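# Move deep-well plate into the plate washer carrier

## Task

Take the deep-well plate from the shelved bench beside the door and set it into the plate washer's carrier, which sits on the shelved bench beside the window. The plate must lie flat on the carrier's floor, within its corner stops, with the plate's labelled short edge at the carrier end marked A1. The task fails if the plate ever touches the floor, or if the robot tips over or is left leaning. The plate must stay in place without the robot's help, so release it and move the robot away at the end.

## Robot and tools

ROBOT. A Hello Robot Stretch 4 with a single arm. It has an omni-wheel base, a lift that rides up a vertical mast, an arm that telescopes forward, a three-joint wrist (yaw, pitch, roll) and a two-finger gripper. It stands about 1.6 m tall, and its base rim lies within 0.23 m of the base origin. Loose objects may occasionally get a short nudge from outside.

CAMERAS. head_camera sits on the mast top and looks forward and downward; to see elsewhere, rotate the base. head_left_camera and head_right_camera are fisheyes beside it that look down more steeply and show the base and arm. wrist_camera is behind the fingers and looks along them, with the fingertips near the bottom of its picture. A calibration (intrinsics K, distortion, and T_world_to_cam from the base frame to each camera) is supplied. It is only approximate, and it is worst for the wrist camera on an extended arm.

FRAMES. The base frame has its origin on the floor under the base centre, with x forward, y left and z up. hand_pose is given in this frame and marks a point between the open fingertips. With all wrist joints at zero, its axes line up with the base axes. The printed value may not be exact. The odometry frame is the base frame as it was at scene start. base_odometry comes from wheel rotation only, so wheel slip shows up as travel. Its heading is in radians, positive to the left, from -3.142 to 3.142.

execute_actions. Argument "actions": a list holding one action, or empty to just read state and images. Optional "cameras": a list drawn from head_camera, head_left_camera, head_right_camera, wrist_camera, all. Leaving it out, null or ["all"] returns every camera; [] returns none. An action holds "base", "joints" or both, plus optional "pace" and "contact_limits". Alternatively it holds only "end_of_arm".
- "base" takes one key only, and each is a relative offset from where the base last measured itself. translate_m drives straight in metres, forward positive, -2 to 2. strafe_m slides sideways in metres, left positive, -2 to 2. rotate_rad turns in place in radians, counter-clockwise seen from above positive, -3.2 to 3.2.
- "joints" are absolute targets by name, with their done tolerance in brackets. lift_m: 0 to 1.2 m (±0.004). arm_m: extension, 0 to 0.55 m (±0.004). wrist_yaw_rad: -1.134 to 4.276 (±0.02); 0 points ahead, positive turns left, 3.14 is tucked back, and above 3.4 the arm may obstruct. wrist_pitch_rad: -1.117 to 4.259 (±0.05); 0 is level, 1.57 points down. wrist_roll_rad: -1.117 to 4.259 (±0.02); 0 keeps the fingers level, positive turns clockwise as seen from behind. gripper_m: the fingertip gap in metres, -0.038 to 0.141; values below 0 squeeze the fingers together.
- "pace": "slow", "default", "fast" or "max". The base drives at up to 0.1/0.3/0.4/0.6 m/s and turns at up to 1/2/3/4 rad/s. With lift_m above 0.2 these are reduced, down to 0.3 m/s and 1 rad/s at 1.2.
- "contact_limits": only the key arm_m, from 0 (gentlest) to 0.75; 0.5 if omitted.
- {"end_of_arm": "enable_torque"} re-enables wrist or gripper motors that switched off.
All motions in an action start at once and may end at different times. Each action lasts at most 15 s. Joints or base left out of an action may keep driving toward an older target. An out-of-range joint target is clipped and the clip is reported. Unknown keys or other bad values reject the call, and nothing moves. Once a call reports a stop, the later movement calls in that same reply are skipped.

wait: seconds, 0 to 10. It sends no new command and returns state and images.
zoom_image: camera plus region [x0, y0, x1, y1] in pixels from the top-left of that camera's latest full image, at most 504 by 504.
finished_scene: scene is the current scene's number. It is final and reports success.

RESULTS. The pictures line lists the returned images in order. base_status and joint_status can read done, off_target (resting short and maybe still pushing), contact_stop_at_<key> (blocked; lift, arm or wheels go slack), limit_stop_at_<name>, time_out or torque_fault. on_its_own describes things not commanded in this call; its "held at" gives a target, not a position. lidar_m has 12 distances in metres, one per 30-degree sector, starting straight ahead and going counter-clockwise (4th left, 7th behind, 10th right). It covers heights from about 0.15 m up to robot height. "-" means nothing seen or closer than 0.25 m. It misses clear or thin things. wrist_depth_mm is a 7x7 grid of median depths, 100 to 2000 mm, read from the top left. turned_by_wheels and turned_by_imu differing by more than about 0.1 rad suggests a hit or slip. base_tilt is in degrees, positive when leaning forward or right. motor_effort gives a percentage of maximum, with the peak in brackets; the wheel signs push toward a right turn.

GRIPPING. Command a gap smaller than the object. Squeezing harder draws the object toward the wrist by up to a third of the shortfall, and opening pushes it back out. Neither the gripper reading nor done proves a hold; at a command of 0 or more, look for a clear rise in gripper_m effort. If the fingertips get stuck on a surface below, raise the lift.

AVOID. Keep the plate off the floor. Avoid turning or driving with a load over 1 kg while arm_m exceeds 0.2, especially at fast paces. Avoid steady hard pushes or pulls, above all with the gripper high. Tilt beyond 6 degrees (limit_stop_at_tilt) makes the base, lift and arm slack. Pressing the gripper into things, or holding over about 2 kg with the wrist level, causes torque_fault; the wrist goes limp until enable_torque is sent. A slack lift can sink under load. limit_stop_at_own_body tends to happen with pitch below -0.2 combined with roll below -0.4 or above 4; you can still move away from the body. To unfold at scene start, send lift_m 0.4 and wrist_yaw_rad 0 together. Lower the plate gently, open the gripper, then back away before finishing.

Each tool is called after ">>>" by a JSON object that holds its "api" and its "payload".

## Session

>>> {"api": "execute_actions", "payload": {"actions": []}}

Scene clock: 0.00 s.
base_odometry: x=+0.000 y=+0.000 heading=+0.000 (m, m, rad; odometry frame)
turned_by_wheels: +0.000 (rad since the last result)
turned_by_imu: +0.000 (rad since the last result)
base_tilt: forward=-1.1 right=+0.9 (deg)
lidar_m: 2.04 1.34 1.36 1.65 1.83 1.84 1.44 1.28 1.29 1.45 1.28 1.29
base_status: not commanded
joint_positions: lift_m=+0.202 arm_m=-0.001 wrist_yaw_rad=+3.116 wrist_pitch_rad=-0.006 wrist_roll_rad=+0.002 gripper_m=+0.057
joint_status: not commanded
motor_effort: lift_m=+20 arm_m=-1 wrist_yaw_rad=+2 wrist_pitch_rad=-7 wrist_roll_rad=-1 gripper_m=-5 wheel_0=+0 wheel_1=+0 wheel_2=+0 (%)
hand_pose: x=-0.1158 y=+0.0948 z=+0.3821 quat_wxyz=(+0.013, +0.003, +0.001, +1.000) (m; base frame)
wrist_depth_mm: - 145 - - - - - / - 141 - - - - - / - 119 165 - - - 1661 / - 134 202 - - - - / 141 1336 - - - - - / 1229 1397 221 1708 219 1708 1661 / 960 1025 976 162 976 1025 1078
pictures: head_camera, head_left_camera, head_right_camera, wrist_camera
Images, in order (width x height): head_camera 420x560, head_left_camera 420x672, head_right_camera 420x672, wrist_camera 616x392.

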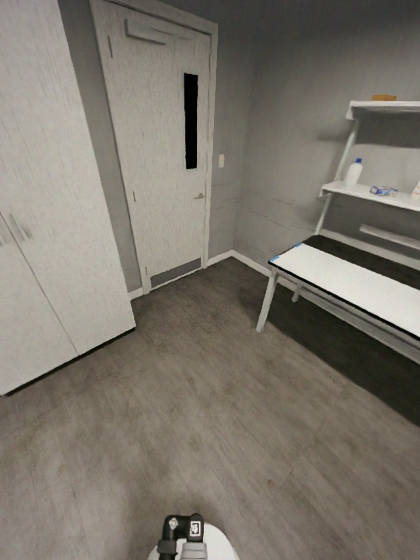

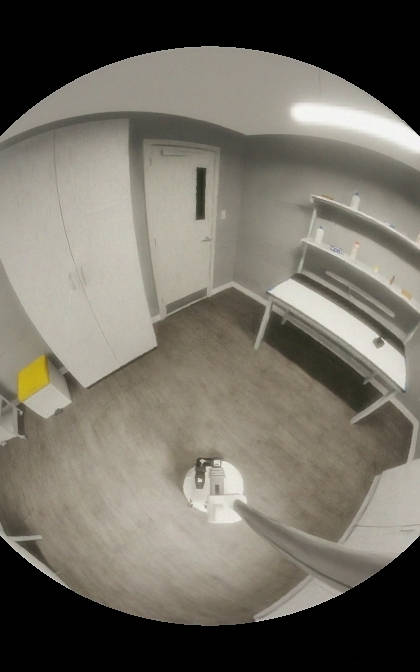

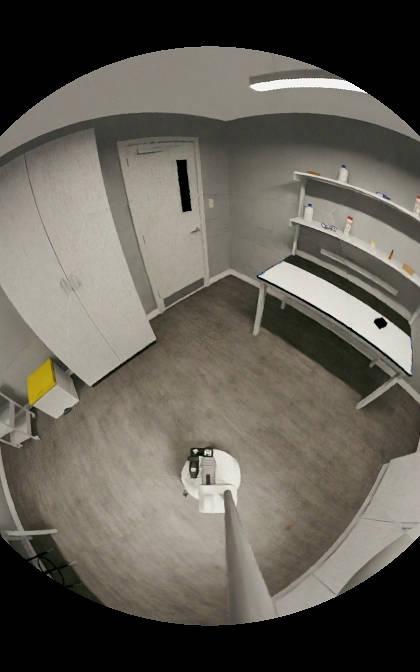

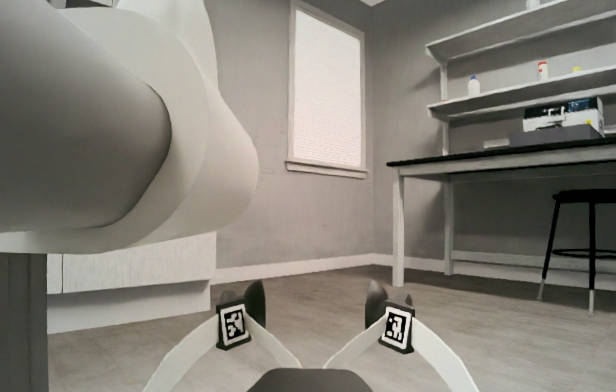

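>>> {"api": "execute_actions", "payload": {"actions": [{"base":{"rotate_rad":-0.8},"joints":{"lift_m":1.0,"wrist_yaw_rad":0,"gripper_m":0.14}}]}}

Scene clock: 6.27 s.
base_odometry: x=+0.000 y=+0.000 heading=-0.800 (m, m, rad; odometry frame)
turned_by_wheels: -0.800 (rad since the last result)
turned_by_imu: -0.793 (rad since the last result)
base_tilt: forward=-1.2 right=+1.0 (deg)
lidar_m: 1.28 1.33 1.40 1.32 1.44 1.98 1.82 1.97 1.33 1.27 1.36 1.32
base_status: done
joint_positions: lift_m=+1.000 arm_m=-0.001 wrist_yaw_rad=+0.000 wrist_pitch_rad=-0.006 wrist_roll_rad=+0.002 gripper_m=+0.140
joint_status: all done
motor_effort: lift_m=+24(26) arm_m=-1(1) wrist_yaw_rad=+0(4) wrist_pitch_rad=-8(8) wrist_roll_rad=-2(1) gripper_m=-1(1) wheel_0=+0(7) wheel_1=-1(7) wheel_2=-1(7) (%)
hand_pose: x=+0.4589 y=-0.0873 z=+1.1795 quat_wxyz=(+1.000, +0.001, -0.003, +0.000) (m; base frame)
wrist_depth_mm: - 1983 - 1983 1921 1921 1863 / - 1983 1983 1983 1921 1863 1863 / - - 1983 1921 1921 1863 1921 / - 1921 1983 1921 1921 1863 1808 / 1983 1983 1983 1921 1808 1863 1808 / - 1863 1576 1863 1863 1808 1756 / 1921 1098 1118 154 1098 1060 1808
pictures: head_camera, head_left_camera, head_right_camera, wrist_camera
camera_calibration (this result's frames):
wrist_camera: T_world_to_cam=[[0.01746, -0.999823, 0.00697586, -0.100071], [0.0363536, -0.0063375, -0.999319, 1.23371], [0.999186, 0.0177017, 0.0362365, -0.27789], [0, 0, 0, 1]] pos_world=[0.234561, -0.0873153, 1.24364]
Images, in order (width x height): head_camera 420x560, head_left_camera 420x672, head_right_camera 420x672, wrist_camera 616x392.

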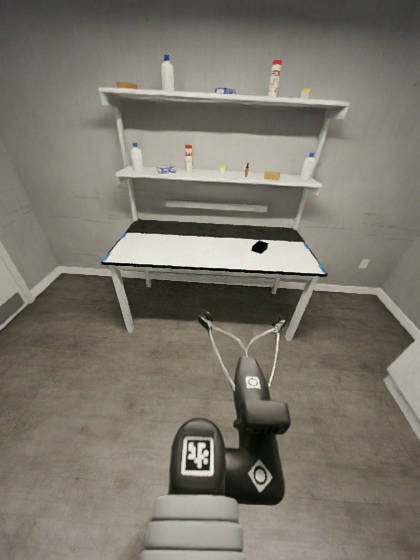

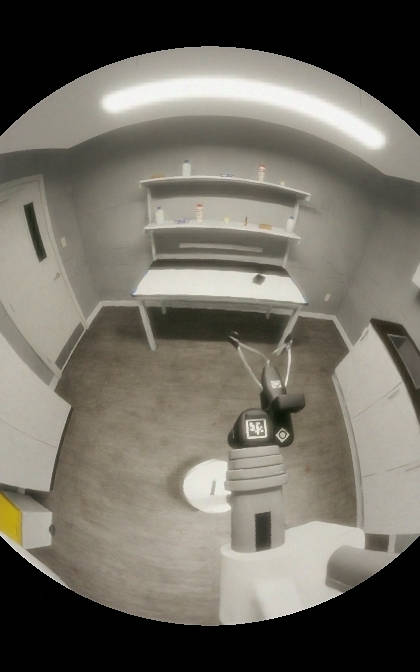

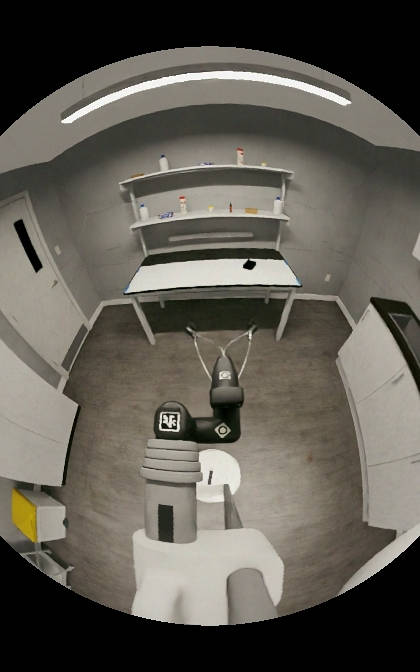

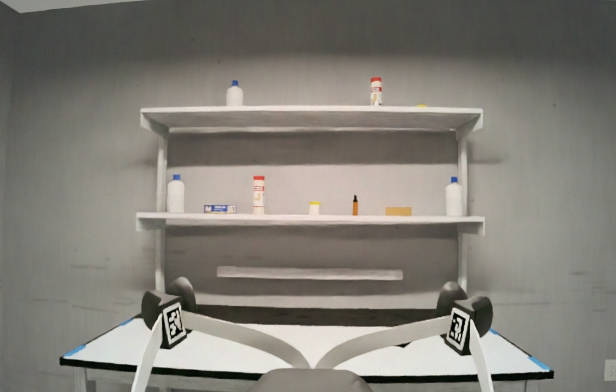

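Look at the washer first to plan the grasp.

>>> {"api": "execute_actions", "payload": {"actions": [{"base":{"rotate_rad":3.1},"joints":{"wrist_pitch_rad":0.4}}], "cameras": ["head_camera","wrist_camera"]}}

>>> {"api": "execute_actions", "payload": {"actions": [{"base":{"translate_m":0.55}}], "cameras": ["head_camera","wrist_camera"]}}

Scene clock: 12.33 s.
base_odometry: x=+0.000 y=+0.000 heading=+2.300 (m, m, rad; odometry frame)
turned_by_wheels: +3.100 (rad since the last result)
turned_by_imu: +3.069 (rad since the last result)
base_tilt: forward=-1.1 right=+1.0 (deg)
lidar_m: 1.83 1.90 1.34 1.27 1.35 1.36 1.27 1.31 1.41 1.35 1.43 1.98
base_status: done
joint_positions: lift_m=+1.000 arm_m=-0.001 wrist_yaw_rad=+0.000 wrist_pitch_rad=+0.402 wrist_roll_rad=+0.002 gripper_m=+0.140
joint_status: all done
motor_effort: lift_m=+22(24) arm_m=-1(1) wrist_yaw_rad=+1(1) wrist_pitch_rad=-6(6) wrist_roll_rad=-2(1) gripper_m=-1(1) wheel_0=+0(6) wheel_1=+1(2) wheel_2=+0(7) (%)
hand_pose: x=+0.4359 y=-0.0874 z=+1.0651 quat_wxyz=(+0.980, +0.001, +0.200, +0.000) (m; base frame)
wrist_depth_mm: - - - - - - - / - - - - - - - / - - 1863 - - - - / - - - - - - - / - - - - - - 1983 / 1863 1863 1863 1921 1863 1708 1756 / 1576 1499 1499 154 1537 1499 1576
pictures: head_camera, wrist_camera
camera_calibration (this result's frames):
wrist_camera: T_world_to_cam=[[0.0185734, -0.999827, -0.000390352, -0.0915843], [-0.363, -0.00637953, -0.931767, 1.22233], [0.931604, 0.0174478, -0.363055, 0.203975], [0, 0, 0, 1]] pos_world=[0.255382, -0.0873295, 1.21294]
Images, in order (width x height): head_camera 420x560, wrist_camera 616x392.

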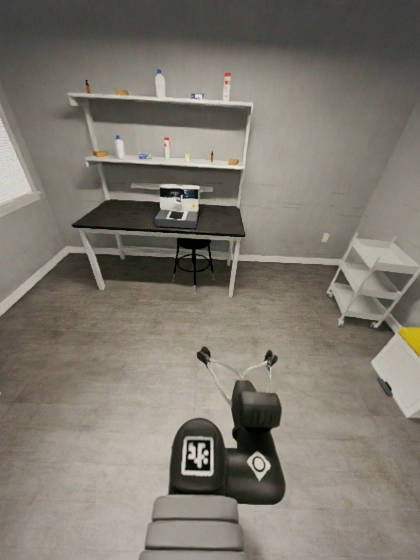

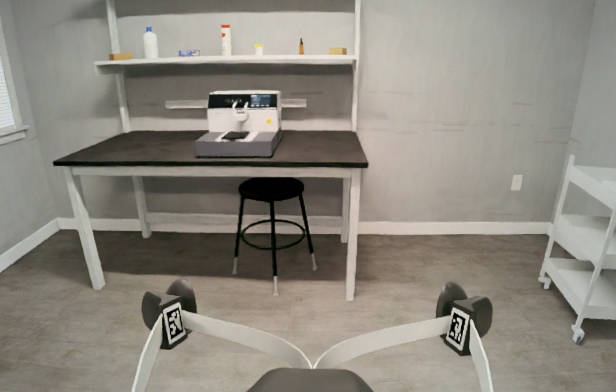

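Scene clock: 15.67 s.
base_odometry: x=-0.366 y=+0.410 heading=+2.300 (m, m, rad; odometry frame)
turned_by_wheels: +0.000 (rad since the last result)
turned_by_imu: +0.001 (rad since the last result)
base_tilt: forward=-1.1 right=+1.0 (deg)
lidar_m: 1.27 1.35 1.99 1.27 1.34 1.86 1.87 1.94 1.42 1.36 1.43 1.94
base_status: done
joint_positions: lift_m=+1.000 arm_m=-0.001 wrist_yaw_rad=+0.000 wrist_pitch_rad=+0.402 wrist_roll_rad=+0.002 gripper_m=+0.140
joint_status: not commanded
motor_effort: lift_m=+22(22) arm_m=-1(0) wrist_yaw_rad=+1(2) wrist_pitch_rad=-4(5) wrist_roll_rad=-2(1) gripper_m=+1(0) wheel_0=+2(6) wheel_1=+1(7) wheel_2=+1(12) (%)
hand_pose: x=+0.4359 y=-0.0874 z=+1.0651 quat_wxyz=(+0.980, +0.001, +0.200, +0.000) (m; base frame)
wrist_depth_mm: 1756 1661 1708 1708 1708 1708 1661 / 1808 1756 1808 1808 1756 1808 1756 / 1863 1921 1397 1863 1921 1921 1921 / 1255 1255 1182 1281 1983 1983 1983 / - - - 1983 - - - / 1921 1808 1430 1921 1863 1618 1863 / 1464 1499 1537 154 1537 1430 1576
pictures: head_camera, wrist_camera
camera_calibration (this result's frames):
wrist_camera: T_world_to_cam=[[0.0185308, -0.999828, -0.000390388, -0.091577], [-0.363, -0.00636403, -0.931767, 1.22233], [0.931605, 0.0174081, -0.363055, 0.203975], [0, 0, 0, 1]] pos_world=[0.255379, -0.0873331, 1.21294]
Images, in order (width x height): head_camera 420x560, wrist_camera 616x392.

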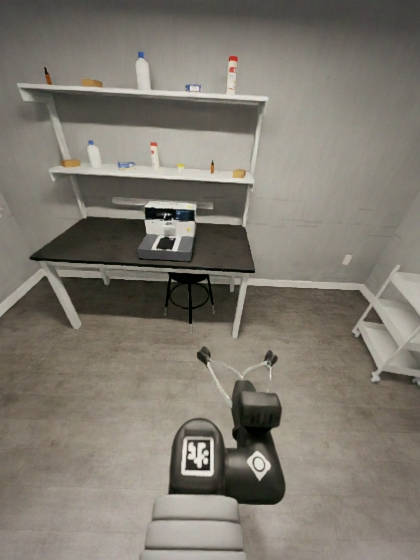

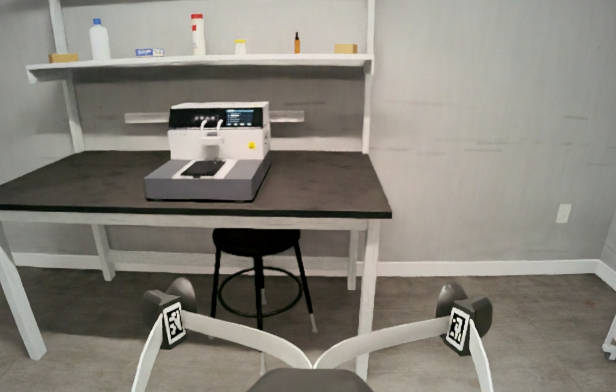

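>>> {"api": "zoom_image", "payload": {"camera": "wrist_camera", "region": [130, 90, 290, 210]}}

>>> {"api": "zoom_image", "payload": {"camera": "head_camera", "region": [125, 195, 215, 270]}}

Region (130, 90, 290, 210) of wrist_camera's 616x392 image, scaled by 3.150; it fills the top 378 rows of this view, and the rest is white.

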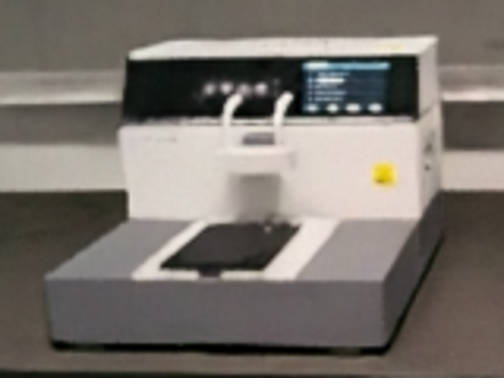

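Region (125, 195, 215, 270) of head_camera's 420x560 image, scaled by 5.600, with more detail than that image has.

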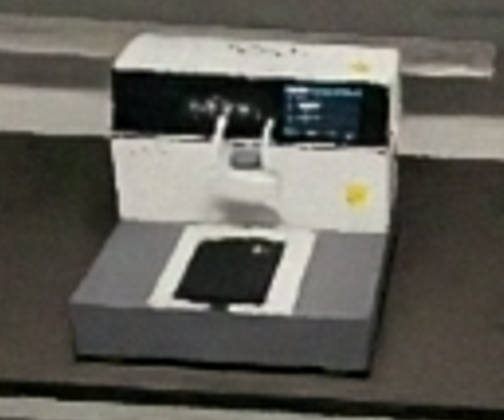

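>>> {"api": "execute_actions", "payload": {"actions": [{"base":{"rotate_rad":-3.13},"joints":{"wrist_pitch_rad":0.6}}], "cameras": []}}

>>> {"api": "execute_actions", "payload": {"actions": [{"base":{"translate_m":1.2}}], "cameras": ["head_camera","wrist_camera"]}}

Scene clock: 24.10 s.
base_odometry: x=-0.367 y=+0.410 heading=-0.829 (m, m, rad; odometry frame)
turned_by_wheels: -3.130 (rad since the last result)
turned_by_imu: -3.100 (rad since the last result)
base_tilt: forward=-0.9 right=+1.1 (deg)
lidar_m: 1.82 1.90 1.41 1.37 1.44 1.96 1.28 1.37 2.00 1.29 1.34 1.83
base_status: done
joint_positions: lift_m=+1.000 arm_m=-0.001 wrist_yaw_rad=+0.000 wrist_pitch_rad=+0.602 wrist_roll_rad=+0.002 gripper_m=+0.140
joint_status: all done
motor_effort: lift_m=+22(22) arm_m=-1(1) wrist_yaw_rad=+1(1) wrist_pitch_rad=-5(9) wrist_roll_rad=-1(2) gripper_m=+1(1) wheel_0=+3(7) wheel_1=+2(5) wheel_2=+0(6) (%)
hand_pose: x=+0.4082 y=-0.0874 z=+1.0147 quat_wxyz=(+0.955, +0.001, +0.296, +0.000) (m; base frame)
wrist_depth_mm: - - - - - - - / - - 1808 1708 1756 - - / - - - - - - - / - - - - - - - / 1863 1863 1863 1808 1808 1808 1708 / 1499 1430 1499 1537 1499 1397 1499 / 1308 1255 1336 154 1308 1255 1255
pictures: none
No camera images: the call's "cameras" was empty. Leave "cameras" out to get every camera's image.

Scene clock: 29.57 s.
base_odometry: x=+0.444 y=-0.475 heading=-0.829 (m, m, rad; odometry frame)
turned_by_wheels: +0.000 (rad since the last result)
turned_by_imu: +0.001 (rad since the last result)
base_tilt: forward=-1.1 right=+1.0 (deg)
lidar_m: 0.63 0.65 0.89 1.36 1.41 1.97 3.23 1.85 1.37 1.29 0.92 0.66
base_status: done
joint_positions: lift_m=+1.000 arm_m=-0.001 wrist_yaw_rad=+0.000 wrist_pitch_rad=+0.602 wrist_roll_rad=+0.002 gripper_m=+0.140
joint_status: not commanded
motor_effort: lift_m=+22(22) arm_m=-1(1) wrist_yaw_rad=+1(2) wrist_pitch_rad=-6(6) wrist_roll_rad=-2(2) gripper_m=-1(1) wheel_0=+2(6) wheel_1=+1(7) wheel_2=+0(9) (%)
hand_pose: x=+0.4082 y=-0.0874 z=+1.0147 quat_wxyz=(+0.955, +0.001, +0.296, +0.000) (m; base frame)
wrist_depth_mm: 1138 1138 1138 1138 1118 1098 1078 / 1182 1255 1229 1182 1205 1160 1160 / 1138 1078 1078 1078 1042 1098 1255 / 809 798 809 798 768 768 788 / 640 647 640 640 640 640 640 / 1430 569 559 627 574 559 1397 / 1308 1281 1281 154 1308 1255 1281
pictures: head_camera, wrist_camera
camera_calibration (this result's frames):
wrist_camera: T_world_to_cam=[[0.018069, -0.999829, -0.00405246, -0.0871846], [-0.540699, -0.00636206, -0.841192, 1.14591], [0.841022, 0.0173906, -0.540721, 0.428687], [0, 0, 0, 1]] pos_world=[0.260633, -0.0873344, 1.19538]
Images, in order (width x height): head_camera 420x560, wrist_camera 616x392.

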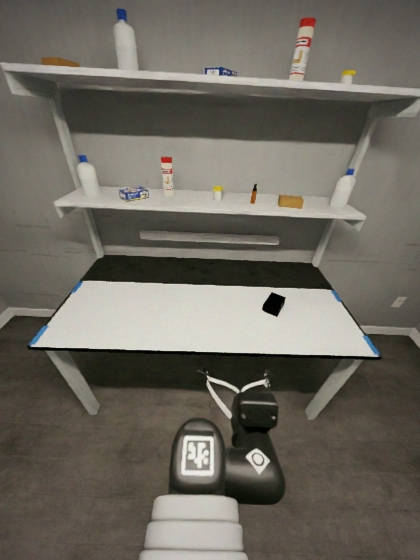

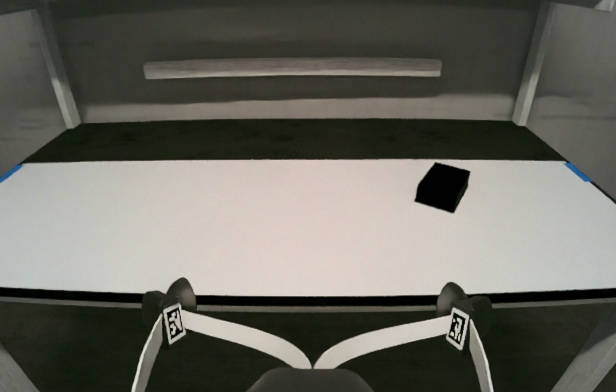

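>>> {"api": "execute_actions", "payload": {"actions": [{"base":{"rotate_rad":-0.49}}], "cameras": []}}

>>> {"api": "execute_actions", "payload": {"actions": [{"base":{"strafe_m":0.204},"joints":{"lift_m":0.88,"arm_m":0.3}}], "cameras": []}}

>>> {"api": "execute_actions", "payload": {"actions": [{"base":{"translate_m":0.2}}], "cameras": ["head_camera","wrist_camera"]}}

Scene clock: 39.50 s.
base_odometry: x=+0.444 y=-0.475 heading=-1.319 (m, m, rad; odometry frame)
turned_by_wheels: -0.490 (rad since the last result)
turned_by_imu: -0.486 (rad since the last result)
base_tilt: forward=-1.1 right=+1.0 (deg)
lidar_m: 0.66 0.62 0.66 0.96 1.36 1.42 2.08 2.48 1.79 1.35 1.28 0.90
base_status: done
joint_positions: lift_m=+1.000 arm_m=-0.001 wrist_yaw_rad=+0.000 wrist_pitch_rad=+0.602 wrist_roll_rad=+0.002 gripper_m=+0.140
joint_status: not commanded
motor_effort: lift_m=+22(22) arm_m=-1(1) wrist_yaw_rad=+1(1) wrist_pitch_rad=-6(6) wrist_roll_rad=-1(2) gripper_m=-1(0) wheel_0=+1(5) wheel_1=-1(9) wheel_2=+2(7) (%)
hand_pose: x=+0.4082 y=-0.0874 z=+1.0147 quat_wxyz=(+0.955, +0.001, +0.296, +0.000) (m; base frame)
wrist_depth_mm: 991 1060 1182 1336 1499 1708 1576 / 1025 1118 1281 1397 1661 1863 1576 / 1078 1078 1078 1060 1808 1983 1708 / 820 809 809 798 831 - 1808 / 647 647 647 707 1661 1863 1708 / 530 549 676 1499 1499 1366 1499 / 1255 1255 1281 154 1255 1229 1308
pictures: none
No camera images: the call's "cameras" was empty. Leave "cameras" out to get every camera's image.

Scene clock: 41.53 s.
base_odometry: x=+0.642 y=-0.424 heading=-1.319 (m, m, rad; odometry frame)
turned_by_wheels: +0.000 (rad since the last result)
turned_by_imu: +0.000 (rad since the last result)
base_tilt: forward=-1.0 right=+1.0 (deg)
lidar_m: 0.56 0.52 0.53 1.67 1.20 1.22 1.88 2.57 2.03 1.51 1.47 0.76
base_status: done
joint_positions: lift_m=+0.880 arm_m=+0.299 wrist_yaw_rad=+0.000 wrist_pitch_rad=+0.602 wrist_roll_rad=+0.002 gripper_m=+0.140
joint_status: all done
motor_effort: lift_m=+15(24) arm_m=+6(8) wrist_yaw_rad=+1(2) wrist_pitch_rad=-7(6) wrist_roll_rad=-1(1) gripper_m=+1(1) wheel_0=+1(9) wheel_1=+0(6) wheel_2=+0(2) (%)
hand_pose: x=+0.7077 y=-0.0874 z=+0.8953 quat_wxyz=(+0.955, +0.001, +0.296, +0.000) (m; base frame)
wrist_depth_mm: 699 732 809 960 1060 1205 1397 / 732 831 917 1008 1118 1336 1537 / 778 768 759 759 750 1430 1708 / 574 574 574 517 569 574 574 / 459 459 459 462 459 455 449 / 379 368 373 382 379 351 402 / 332 322 327 155 324 338 1098
pictures: none
No camera images: the call's "cameras" was empty. Leave "cameras" out to get every camera's image.

Scene clock: 43.60 s.
base_odometry: x=+0.691 y=-0.618 heading=-1.319 (m, m, rad; odometry frame)
turned_by_wheels: +0.000 (rad since the last result)
turned_by_imu: +0.000 (rad since the last result)
base_tilt: forward=-1.1 right=+1.3 (deg)
lidar_m: 0.38 0.35 0.37 0.54 1.54 1.35 2.06 2.74 1.90 1.41 1.37 0.55
base_status: done
joint_positions: lift_m=+0.880 arm_m=+0.299 wrist_yaw_rad=+0.000 wrist_pitch_rad=+0.602 wrist_roll_rad=+0.002 gripper_m=+0.140
joint_status: not commanded
motor_effort: lift_m=+15(15) arm_m=+6(6) wrist_yaw_rad=+1(1) wrist_pitch_rad=-6(6) wrist_roll_rad=-2(2) gripper_m=+1(1) wheel_0=+0(6) wheel_1=+1(5) wheel_2=-1(9) (%)
hand_pose: x=+0.7077 y=-0.0874 z=+0.8953 quat_wxyz=(+0.955, +0.001, +0.296, +0.000) (m; base frame)
wrist_depth_mm: 569 621 668 768 854 976 1098 / 539 591 732 820 917 1078 1255 / 640 707 759 759 741 1229 1464 / 585 574 574 574 564 564 1576 / 459 459 462 394 455 452 452 / 377 368 370 330 382 351 377 / 332 322 325 154 325 317 329
pictures: head_camera, wrist_camera
camera_calibration (this result's frames):
wrist_camera: T_world_to_cam=[[0.0182099, -0.999826, -0.00405251, -0.0931464], [-0.540698, -0.00643824, -0.841192, 1.2074], [0.84102, 0.0175092, -0.540721, 0.112232], [0, 0, 0, 1]] pos_world=[0.560145, -0.0873217, 1.07596]
Images, in order (width x height): head_camera 420x560, wrist_camera 616x392.

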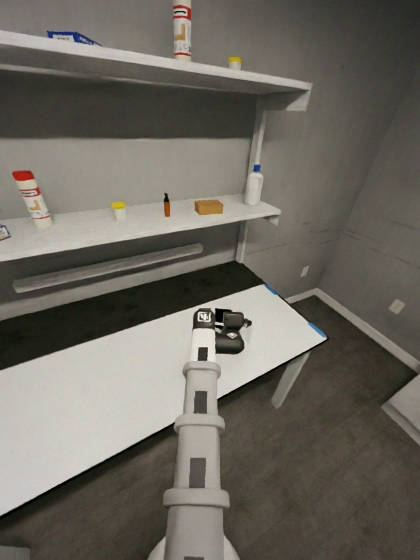

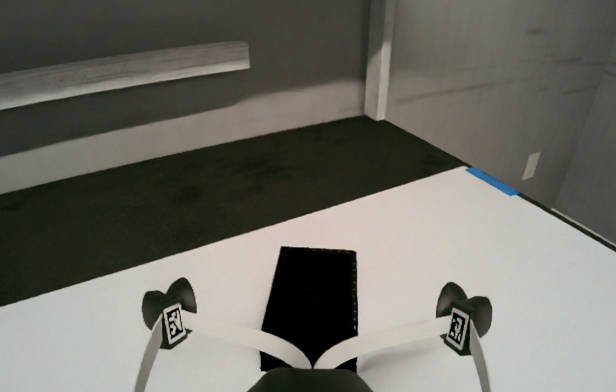

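>>> {"api": "execute_actions", "payload": {"actions": [{"joints":{"arm_m":0.385,"lift_m":0.782}}], "cameras": ["head_right_camera","wrist_camera"]}}

Scene clock: 47.97 s.
base_odometry: x=+0.691 y=-0.618 heading=-1.319 (m, m, rad; odometry frame)
turned_by_wheels: +0.000 (rad since the last result)
turned_by_imu: -0.001 (rad since the last result)
base_tilt: forward=-1.1 right=+1.0 (deg)
lidar_m: 0.38 0.35 0.37 0.55 1.55 1.35 2.06 2.76 1.90 1.43 1.38 0.51
base_status: not commanded
joint_positions: lift_m=+0.782 arm_m=+0.384 wrist_yaw_rad=+0.000 wrist_pitch_rad=+0.602 wrist_roll_rad=+0.002 gripper_m=+0.140
joint_status: all done
motor_effort: lift_m=+14(14) arm_m=+6(6) wrist_yaw_rad=+1(1) wrist_pitch_rad=-5(5) wrist_roll_rad=-1(2) gripper_m=-2(2) wheel_0=+0(0) wheel_1=+1(1) wheel_2=-1(1) (%)
hand_pose: x=+0.7927 y=-0.0874 z=+0.7973 quat_wxyz=(+0.955, +0.001, +0.296, +0.000) (m; base frame)
wrist_depth_mm: 504 549 621 691 759 891 1008 / 535 597 654 723 715 976 1138 / 544 521 512 504 512 508 1281 / 392 392 389 384 384 384 384 / 310 310 312 255 297 307 306 / 256 249 213 209 221 237 252 / 224 219 204 154 198 214 -
pictures: head_right_camera, wrist_camera
camera_calibration (this result's frames):
wrist_camera: T_world_to_cam=[[0.0180909, -0.999828, -0.0040529, -0.0950244], [-0.540716, -0.00637391, -0.841181, 1.17093], [0.841011, 0.0174092, -0.540738, -0.0121924], [0, 0, 0, 1]] pos_world=[0.645111, -0.0873324, 0.977982]
Images, in order (width x height): head_right_camera 420x672, wrist_camera 616x392.

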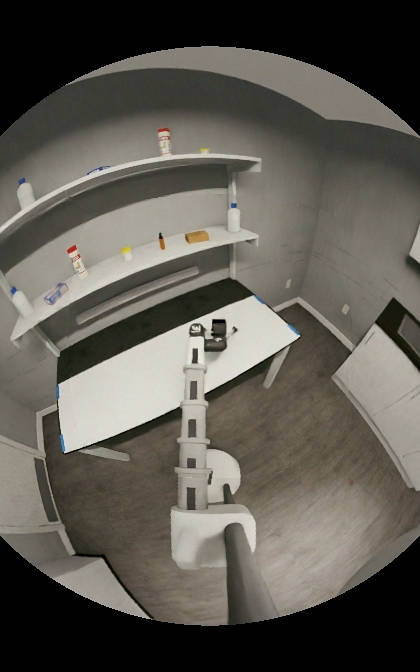

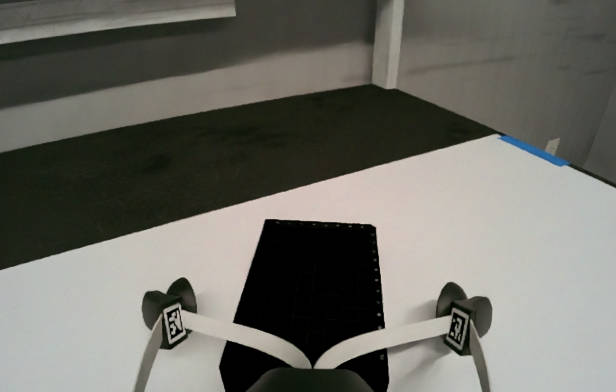

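>>> {"api": "execute_actions", "payload": {"actions": [{"joints":{"wrist_yaw_rad":-0.03,"gripper_m":0.03}}], "cameras": []}}

>>> {"api": "execute_actions", "payload": {"actions": [{"joints":{"lift_m":0.88}}], "cameras": ["head_camera","wrist_camera"]}}

Scene clock: 52.70 s.
base_odometry: x=+0.691 y=-0.618 heading=-1.319 (m, m, rad; odometry frame)
turned_by_wheels: +0.000 (rad since the last result)
turned_by_imu: -0.001 (rad since the last result)
base_tilt: forward=-1.1 right=+1.1 (deg)
lidar_m: 0.38 0.36 0.39 0.54 1.54 1.35 2.06 2.77 1.89 1.43 1.37 0.54
base_status: not commanded
joint_positions: lift_m=+0.782 arm_m=+0.384 wrist_yaw_rad=-0.030 wrist_pitch_rad=+0.602 wrist_roll_rad=+0.002 gripper_m=+0.031
joint_status: all done
motor_effort: lift_m=+15(14) arm_m=+6(6) wrist_yaw_rad=+0(2) wrist_pitch_rad=-7(8) wrist_roll_rad=-1(1) gripper_m=-24(26) wheel_0=+0(0) wheel_1=+1(1) wheel_2=+0(1) (%)
hand_pose: x=+0.7899 y=-0.0944 z=+0.7971 quat_wxyz=(+0.955, +0.006, +0.297, -0.015) (m; base frame)
wrist_depth_mm: 508 554 627 707 798 931 1078 / 535 597 661 723 778 1025 1205 / 525 517 512 508 508 508 1366 / 389 389 389 384 382 379 379 / 310 310 310 234 297 307 306 / 256 258 196 200 199 254 251 / 223 213 183 173 175 172 -
pictures: none
No camera images: the call's "cameras" was empty. Leave "cameras" out to get every camera's image.

Scene clock: 54.13 s.
base_odometry: x=+0.691 y=-0.618 heading=-1.319 (m, m, rad; odometry frame)
turned_by_wheels: +0.000 (rad since the last result)
turned_by_imu: +0.000 (rad since the last result)
base_tilt: forward=-1.0 right=+1.1 (deg)
lidar_m: 0.38 0.36 0.38 0.55 1.55 1.34 2.07 2.74 1.89 1.41 1.37 0.53
base_status: not commanded
joint_positions: lift_m=+0.880 arm_m=+0.384 wrist_yaw_rad=-0.030 wrist_pitch_rad=+0.603 wrist_roll_rad=+0.002 gripper_m=+0.031
joint_status: all done
motor_effort: lift_m=+25(29) arm_m=+6(6) wrist_yaw_rad=+1(1) wrist_pitch_rad=-9(9) wrist_roll_rad=-2(2) gripper_m=-26(25) wheel_0=+0(0) wheel_1=+1(1) wheel_2=-1(0) (%)
hand_pose: x=+0.7899 y=-0.0944 z=+0.8943 quat_wxyz=(+0.955, +0.006, +0.297, -0.015) (m; base frame)
wrist_depth_mm: 517 564 621 707 788 917 1060 / 480 525 668 750 866 1025 1229 / 580 647 715 759 788 1138 1430 / 585 574 569 569 559 591 1576 / 455 459 455 233 436 449 449 / 377 379 198 200 200 375 373 / 329 314 183 173 175 172 325
pictures: head_camera, wrist_camera
camera_calibration (this result's frames):
wrist_camera: T_world_to_cam=[[-0.0116257, -0.999924, -0.00406672, -0.0781273], [-0.541316, 0.00971308, -0.840763, 1.25258], [0.840739, -0.0075731, -0.541388, 0.0411914], [0, 0, 0, 1]] pos_world=[0.642503, -0.0899758, 1.07511]
Images, in order (width x height): head_camera 420x560, wrist_camera 616x392.

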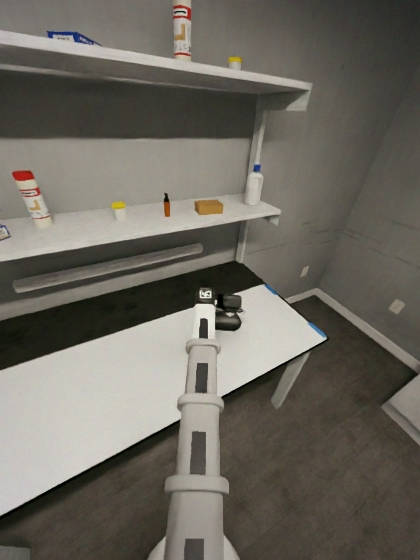

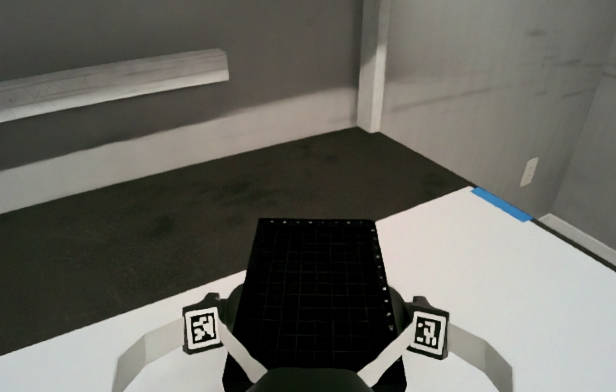

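>>> {"api": "execute_actions", "payload": {"actions": [{"base":{"translate_m":-0.35},"joints":{"lift_m":1.0,"arm_m":0.0,"wrist_yaw_rad":0}}], "cameras": []}}

>>> {"api": "execute_actions", "payload": {"actions": [{"base":{"rotate_rad":-2.7},"pace":"slow"}], "cameras": []}}

>>> {"api": "execute_actions", "payload": {"actions": [{"base":{"translate_m":1.7}}], "cameras": ["head_camera","wrist_camera"]}}

Scene clock: 60.57 s.
base_odometry: x=+0.604 y=-0.279 heading=-1.319 (m, m, rad; odometry frame)
turned_by_wheels: +0.000 (rad since the last result)
turned_by_imu: -0.002 (rad since the last result)
base_tilt: forward=-1.1 right=+1.0 (deg)
lidar_m: 0.69 0.66 0.69 1.59 1.09 1.15 1.72 2.43 2.63 1.60 1.53 0.93
base_status: done
joint_positions: lift_m=+1.000 arm_m=+0.001 wrist_yaw_rad=+0.000 wrist_pitch_rad=+0.603 wrist_roll_rad=+0.002 gripper_m=+0.031
joint_status: all done
motor_effort: lift_m=+24(24) arm_m=-6(7) wrist_yaw_rad=+2(5) wrist_pitch_rad=-8(11) wrist_roll_rad=-2(1) gripper_m=-24(23) wheel_0=-1(6) wheel_1=-1(3) wheel_2=-2(9) (%)
hand_pose: x=+0.4096 y=-0.0875 z=+1.0143 quat_wxyz=(+0.955, +0.001, +0.297, +0.000) (m; base frame)
wrist_depth_mm: 1008 1118 1205 1397 1537 1808 1808 / 1042 1160 1336 1397 1661 1983 1921 / 1078 1098 1060 1060 1060 - 1863 / 798 809 809 809 831 - 1983 / 640 647 661 234 1708 1708 1756 / 549 654 196 200 199 1499 1499 / 1308 1281 183 173 175 172 1308
pictures: none
No camera images: the call's "cameras" was empty. Leave "cameras" out to get every camera's image.

Scene clock: 64.57 s.
base_odometry: x=+0.604 y=-0.279 heading=+2.264 (m, m, rad; odometry frame)
turned_by_wheels: -2.700 (rad since the last result)
turned_by_imu: -2.674 (rad since the last result)
base_tilt: forward=-1.0 right=+1.1 (deg)
lidar_m: 2.43 2.52 1.62 1.53 1.03 0.70 0.67 0.69 1.63 1.11 1.15 1.52
base_status: done
joint_positions: lift_m=+1.000 arm_m=+0.001 wrist_yaw_rad=+0.000 wrist_pitch_rad=+0.603 wrist_roll_rad=+0.002 gripper_m=+0.031
joint_status: not commanded
motor_effort: lift_m=+24(24) arm_m=-6(6) wrist_yaw_rad=+1(2) wrist_pitch_rad=-9(10) wrist_roll_rad=-1(1) gripper_m=-25(23) wheel_0=+2(4) wheel_1=+1(1) wheel_2=+0(5) (%)
hand_pose: x=+0.4096 y=-0.0874 z=+1.0143 quat_wxyz=(+0.955, +0.001, +0.297, +0.000) (m; base frame)
wrist_depth_mm: - - - - - - - / - - - - - - 1983 / - - - - - - 1983 / - - - - - - 1499 / 1808 1863 1863 234 1756 1756 1464 / 1499 1499 197 200 199 1499 1464 / 1308 1255 183 173 175 172 1281
pictures: none
No camera images: the call's "cameras" was empty. Leave "cameras" out to get every camera's image.

Scene clock: 71.70 s.
base_odometry: x=-0.483 y=+1.029 heading=+2.264 (m, m, rad; odometry frame)
turned_by_wheels: +0.000 (rad since the last result)
turned_by_imu: +0.001 (rad since the last result)
base_tilt: forward=-1.1 right=+1.0 (deg)
lidar_m: 0.73 0.76 1.06 1.62 1.64 2.23 3.06 1.51 1.12 1.05 1.06 1.63
base_status: done
joint_positions: lift_m=+1.000 arm_m=+0.001 wrist_yaw_rad=+0.000 wrist_pitch_rad=+0.603 wrist_roll_rad=+0.002 gripper_m=+0.031
joint_status: not commanded
motor_effort: lift_m=+24(24) arm_m=-6(6) wrist_yaw_rad=+1(1) wrist_pitch_rad=-7(9) wrist_roll_rad=-2(1) gripper_m=-23(24) wheel_0=-1(5) wheel_1=-1(3) wheel_2=+2(8) (%)
hand_pose: x=+0.4096 y=-0.0874 z=+1.0143 quat_wxyz=(+0.955, +0.001, +0.297, +0.000) (m; base frame)
wrist_depth_mm: 1182 1182 1229 1205 1229 1229 1255 / 798 1308 1281 1366 1336 1336 1308 / 820 1008 1060 1464 1464 1464 1499 / 732 809 809 1576 1618 1576 1576 / 699 699 707 234 1756 1756 1756 / 1464 1499 196 200 199 1464 1464 / 1308 1118 183 174 175 172 1308
pictures: head_camera, wrist_camera
camera_calibration (this result's frames):
wrist_camera: T_world_to_cam=[[0.0181133, -0.999828, -0.00406327, -0.087208], [-0.541499, -0.00639355, -0.840677, 1.14615], [0.840506, 0.0174277, -0.541521, 0.428339], [0, 0, 0, 1]] pos_world=[0.262197, -0.08733, 1.19514]
Images, in order (width x height): head_camera 420x560, wrist_camera 616x392.

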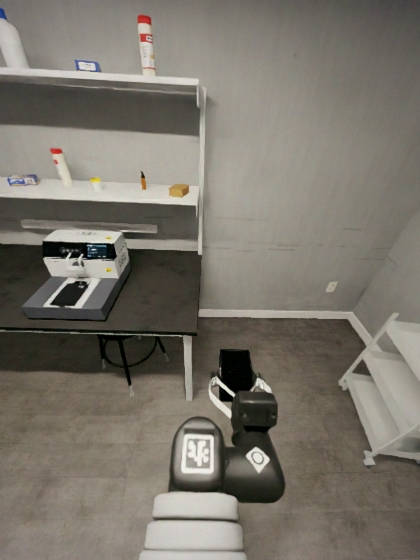

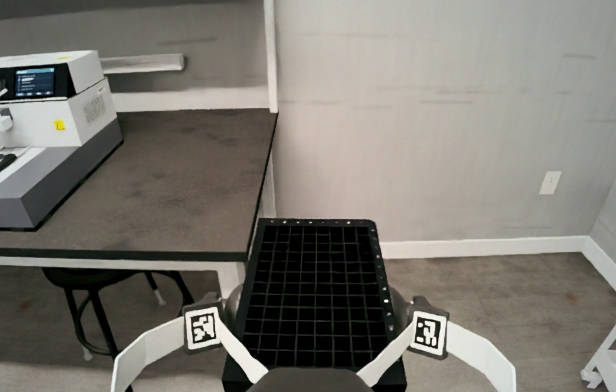

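>>> {"api": "execute_actions", "payload": {"actions": [{"base":{"strafe_m":0.72},"joints":{"arm_m":0.12}}], "cameras": ["head_camera","wrist_camera"]}}

>>> {"api": "zoom_image", "payload": {"camera": "wrist_camera", "region": [160, 20, 460, 280]}}

Scene clock: 78.13 s.
base_odometry: x=-1.036 y=+0.568 heading=+2.264 (m, m, rad; odometry frame)
turned_by_wheels: +0.000 (rad since the last result)
turned_by_imu: +0.000 (rad since the last result)
base_tilt: forward=-1.1 right=+1.1 (deg)
lidar_m: 0.72 0.76 1.03 1.37 0.97 1.21 3.11 2.51 1.90 1.77 1.73 0.77
base_status: done
joint_positions: lift_m=+1.000 arm_m=+0.119 wrist_yaw_rad=+0.000 wrist_pitch_rad=+0.603 wrist_roll_rad=+0.002 gripper_m=+0.031
joint_status: all done
motor_effort: lift_m=+24(24) arm_m=+6(6) wrist_yaw_rad=+2(2) wrist_pitch_rad=-9(8) wrist_roll_rad=-1(1) gripper_m=-25(23) wheel_0=+1(8) wheel_1=-1(11) wheel_2=+1(3) (%)
hand_pose: x=+0.5275 y=-0.0874 z=+1.0143 quat_wxyz=(+0.955, +0.001, +0.297, +0.000) (m; base frame)
wrist_depth_mm: 1078 1078 1098 1098 1098 1098 1118 / 1118 1182 699 668 691 1160 1182 / 1078 1078 732 691 723 1060 1308 / 798 809 676 621 676 788 809 / 647 640 554 235 539 640 634 / 569 574 197 200 199 569 559 / 1281 1255 183 173 175 172 1205
pictures: head_camera, wrist_camera
camera_calibration (this result's frames):
wrist_camera: T_world_to_cam=[[0.0180593, -0.999829, -0.00406133, -0.089331], [-0.541406, -0.00636402, -0.840737, 1.21007], [0.840567, 0.017382, -0.541428, 0.32908], [0, 0, 0, 1]] pos_world=[0.380138, -0.0873349, 1.19516]
Images, in order (width x height): head_camera 420x560, wrist_camera 616x392.

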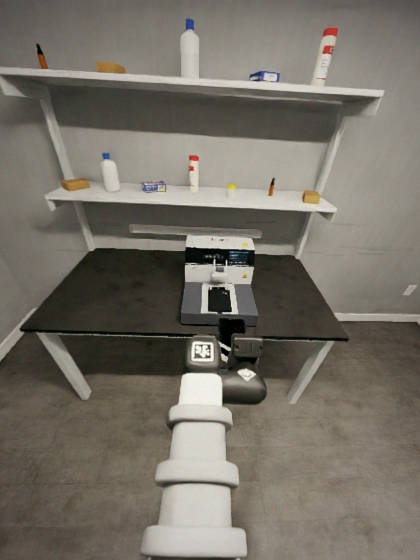

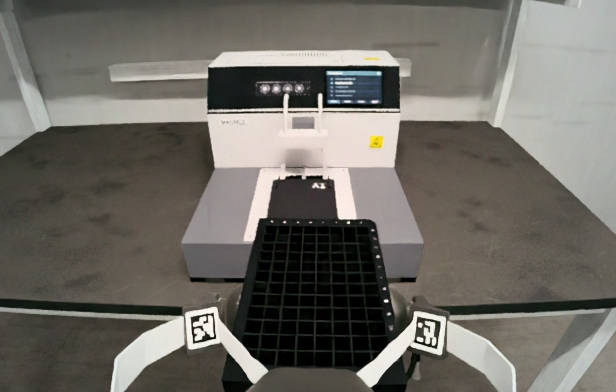

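Region (160, 20, 460, 280) of wrist_camera's 616x392 image, scaled by 1.680; it fills the top 437 rows of this view, and the rest is white.

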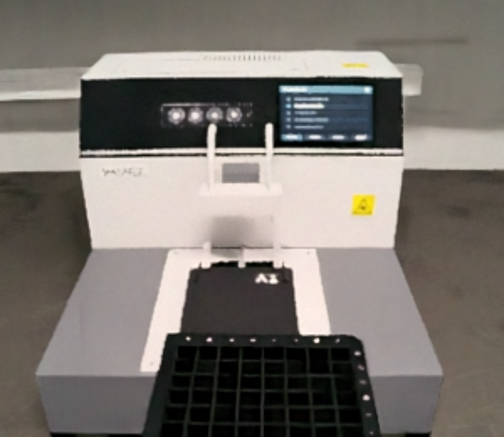

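>>> {"api": "execute_actions", "payload": {"actions": [{"base":{"strafe_m":0.021},"joints":{"arm_m":0.0}}], "cameras": []}}

>>> {"api": "execute_actions", "payload": {"actions": [{"base":{"translate_m":0.2},"joints":{"lift_m":0.95}}], "cameras": ["head_camera","wrist_camera"]}}

>>> {"api": "zoom_image", "payload": {"camera": "head_camera", "region": [170, 260, 300, 400]}}

Scene clock: 84.57 s.
base_odometry: x=-1.052 y=+0.555 heading=+2.265 (m, m, rad; odometry frame)
turned_by_wheels: +0.000 (rad since the last result)
turned_by_imu: -0.001 (rad since the last result)
base_tilt: forward=-1.1 right=+1.0 (deg)
lidar_m: 0.71 0.74 1.04 1.37 0.93 1.20 3.12 2.50 1.91 1.78 1.75 0.74
base_status: done
joint_positions: lift_m=+1.000 arm_m=+0.001 wrist_yaw_rad=+0.000 wrist_pitch_rad=+0.603 wrist_roll_rad=+0.002 gripper_m=+0.031
joint_status: all done
motor_effort: lift_m=+24(24) arm_m=-6(6) wrist_yaw_rad=+2(1) wrist_pitch_rad=-6(8) wrist_roll_rad=-1(1) gripper_m=-24(25) wheel_0=+1(8) wheel_1=+1(9) wheel_2=+1(0) (%)
hand_pose: x=+0.4096 y=-0.0874 z=+1.0143 quat_wxyz=(+0.955, +0.001, +0.297, +0.000) (m; base frame)
wrist_depth_mm: 1160 1205 1182 1182 1205 1205 1229 / 1281 1255 1160 778 788 1308 1281 / 1098 1078 991 798 842 1060 1430 / 809 809 723 654 683 798 798 / 699 668 668 234 647 691 691 / 1499 1537 196 200 199 1464 820 / 1308 1255 183 173 175 172 1229
pictures: none
No camera images: the call's "cameras" was empty. Leave "cameras" out to get every camera's image.

Scene clock: 86.63 s.
base_odometry: x=-1.180 y=+0.709 heading=+2.265 (m, m, rad; odometry frame)
turned_by_wheels: +0.000 (rad since the last result)
turned_by_imu: +0.000 (rad since the last result)
base_tilt: forward=-0.9 right=+1.2 (deg)
lidar_m: 0.52 0.54 0.76 1.51 1.04 1.21 3.32 2.74 1.90 1.70 0.77 0.56
base_status: done
joint_positions: lift_m=+0.950 arm_m=+0.001 wrist_yaw_rad=+0.000 wrist_pitch_rad=+0.603 wrist_roll_rad=+0.002 gripper_m=+0.031
joint_status: all done
motor_effort: lift_m=+15(22) arm_m=-6(6) wrist_yaw_rad=+2(2) wrist_pitch_rad=-6(11) wrist_roll_rad=-1(2) gripper_m=-26(25) wheel_0=+2(6) wheel_1=+1(9) wheel_2=+0(11) (%)
hand_pose: x=+0.4096 y=-0.0874 z=+0.9650 quat_wxyz=(+0.955, +0.001, +0.297, +0.000) (m; base frame)
wrist_depth_mm: 991 1025 991 820 991 1042 991 / 1060 1078 585 580 574 1078 1098 / 976 946 634 603 621 946 1205 / 715 715 585 530 554 707 707 / 574 569 452 234 445 544 559 / 466 473 197 200 199 462 466 / 1229 1205 183 173 174 172 1229
pictures: head_camera, wrist_camera
camera_calibration (this result's frames):
wrist_camera: T_world_to_cam=[[0.0179816, -0.99983, -0.00406338, -0.0873858], [-0.541498, -0.00632211, -0.840678, 1.10473], [0.84051, 0.0173171, -0.54152, 0.401636], [0, 0, 0, 1]] pos_world=[0.262201, -0.0873419, 1.14586]
Images, in order (width x height): head_camera 420x560, wrist_camera 616x392.

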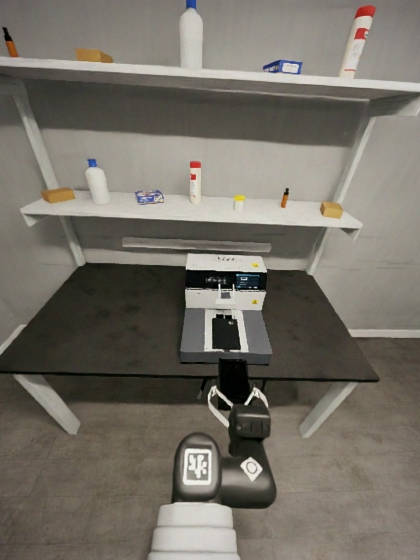

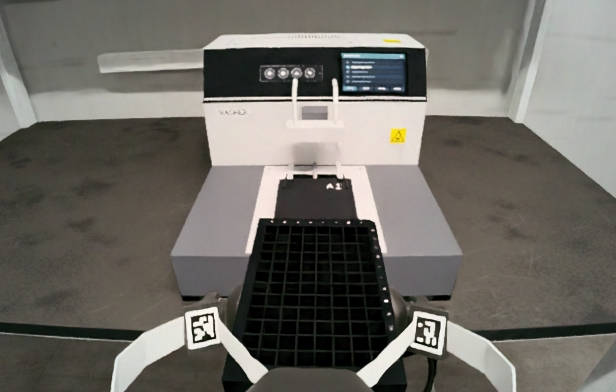

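Region (170, 260, 300, 400) of head_camera's 420x560 image, scaled by 3.600, with more detail than that image has; it fills the left 468 columns of this view, and the rest is white.

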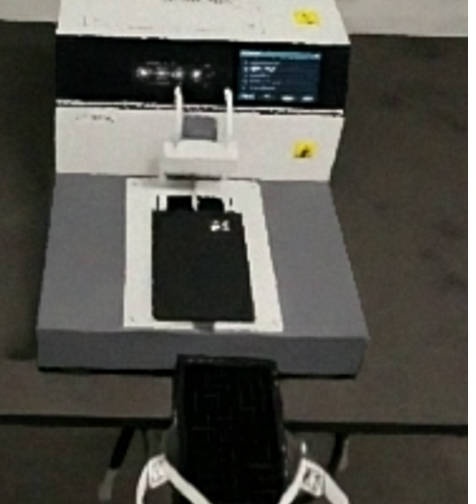

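>>> {"api": "execute_actions", "payload": {"actions": [{"joints":{"lift_m":0.9,"arm_m":0.17}}]}}

>>> {"api": "zoom_image", "payload": {"camera": "wrist_camera", "region": [200, 100, 440, 300]}}

Scene clock: 94.37 s.
base_odometry: x=-1.180 y=+0.709 heading=+2.265 (m, m, rad; odometry frame)
turned_by_wheels: +0.000 (rad since the last result)
turned_by_imu: -0.001 (rad since the last result)
base_tilt: forward=-1.1 right=+1.1 (deg)
lidar_m: 0.52 0.55 0.73 1.50 1.03 1.20 3.33 2.74 1.88 1.71 0.75 0.55
base_status: not commanded
joint_positions: lift_m=+0.900 arm_m=+0.169 wrist_yaw_rad=+0.000 wrist_pitch_rad=+0.603 wrist_roll_rad=+0.002 gripper_m=+0.031
joint_status: all done
motor_effort: lift_m=+15(16) arm_m=+6(5) wrist_yaw_rad=+1(2) wrist_pitch_rad=-8(10) wrist_roll_rad=-2(1) gripper_m=-25(24) wheel_0=+2(2) wheel_1=+1(1) wheel_2=+0(0) (%)
hand_pose: x=+0.5775 y=-0.0874 z=+0.9151 quat_wxyz=(+0.955, +0.001, +0.297, +0.000) (m; base frame)
wrist_depth_mm: 842 831 404 407 404 854 842 / 904 917 410 404 407 917 904 / 842 820 430 377 433 750 809 / 609 615 455 459 455 609 609 / 488 473 370 234 351 397 477 / 404 317 197 200 200 303 399 / 353 274 182 173 174 172 340
pictures: head_camera, head_left_camera, head_right_camera, wrist_camera
camera_calibration (this result's frames):
wrist_camera: T_world_to_cam=[[0.018159, -0.999827, -0.00406113, -0.0906707], [-0.541398, -0.00641802, -0.840742, 1.15365], [0.84057, 0.0174658, -0.541421, 0.233315], [0, 0, 0, 1]] pos_world=[0.430112, -0.0873259, 1.09588]
Images, in order (width x height): head_camera 420x560, head_left_camera 420x672, head_right_camera 420x672, wrist_camera 616x392.

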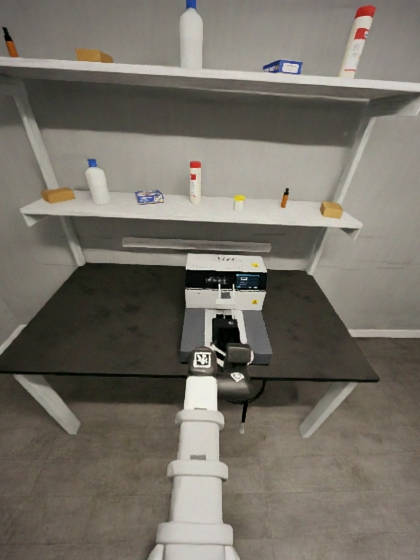

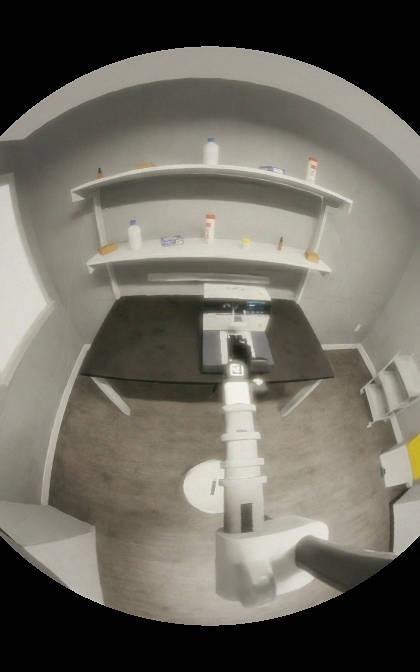

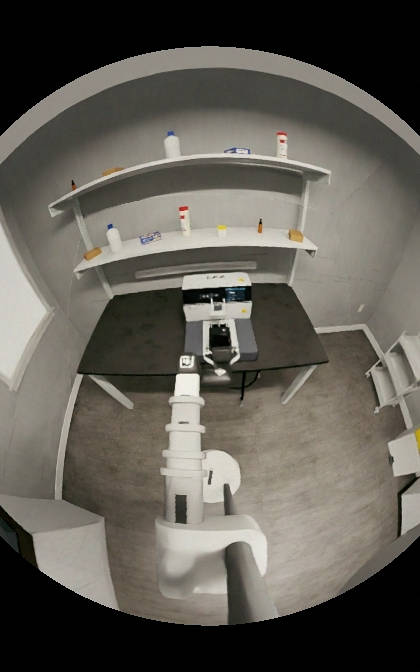

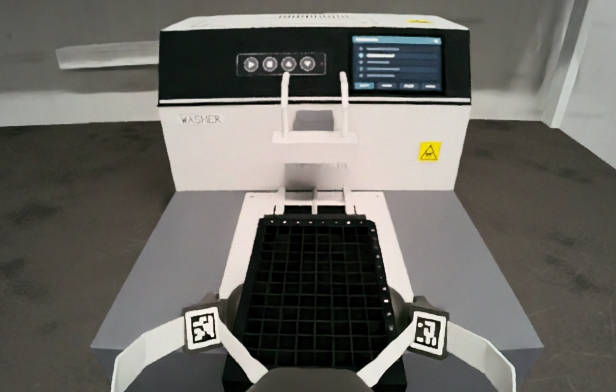

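Region (200, 100, 440, 300) of wrist_camera's 616x392 image, scaled by 2.100.

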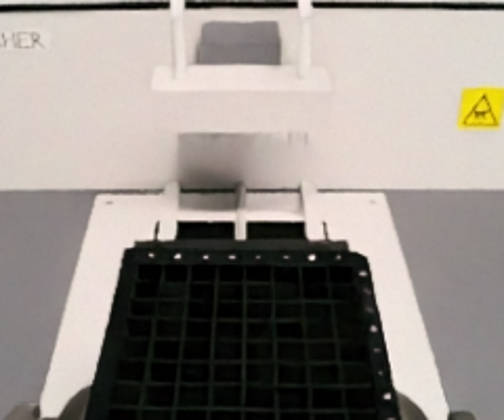

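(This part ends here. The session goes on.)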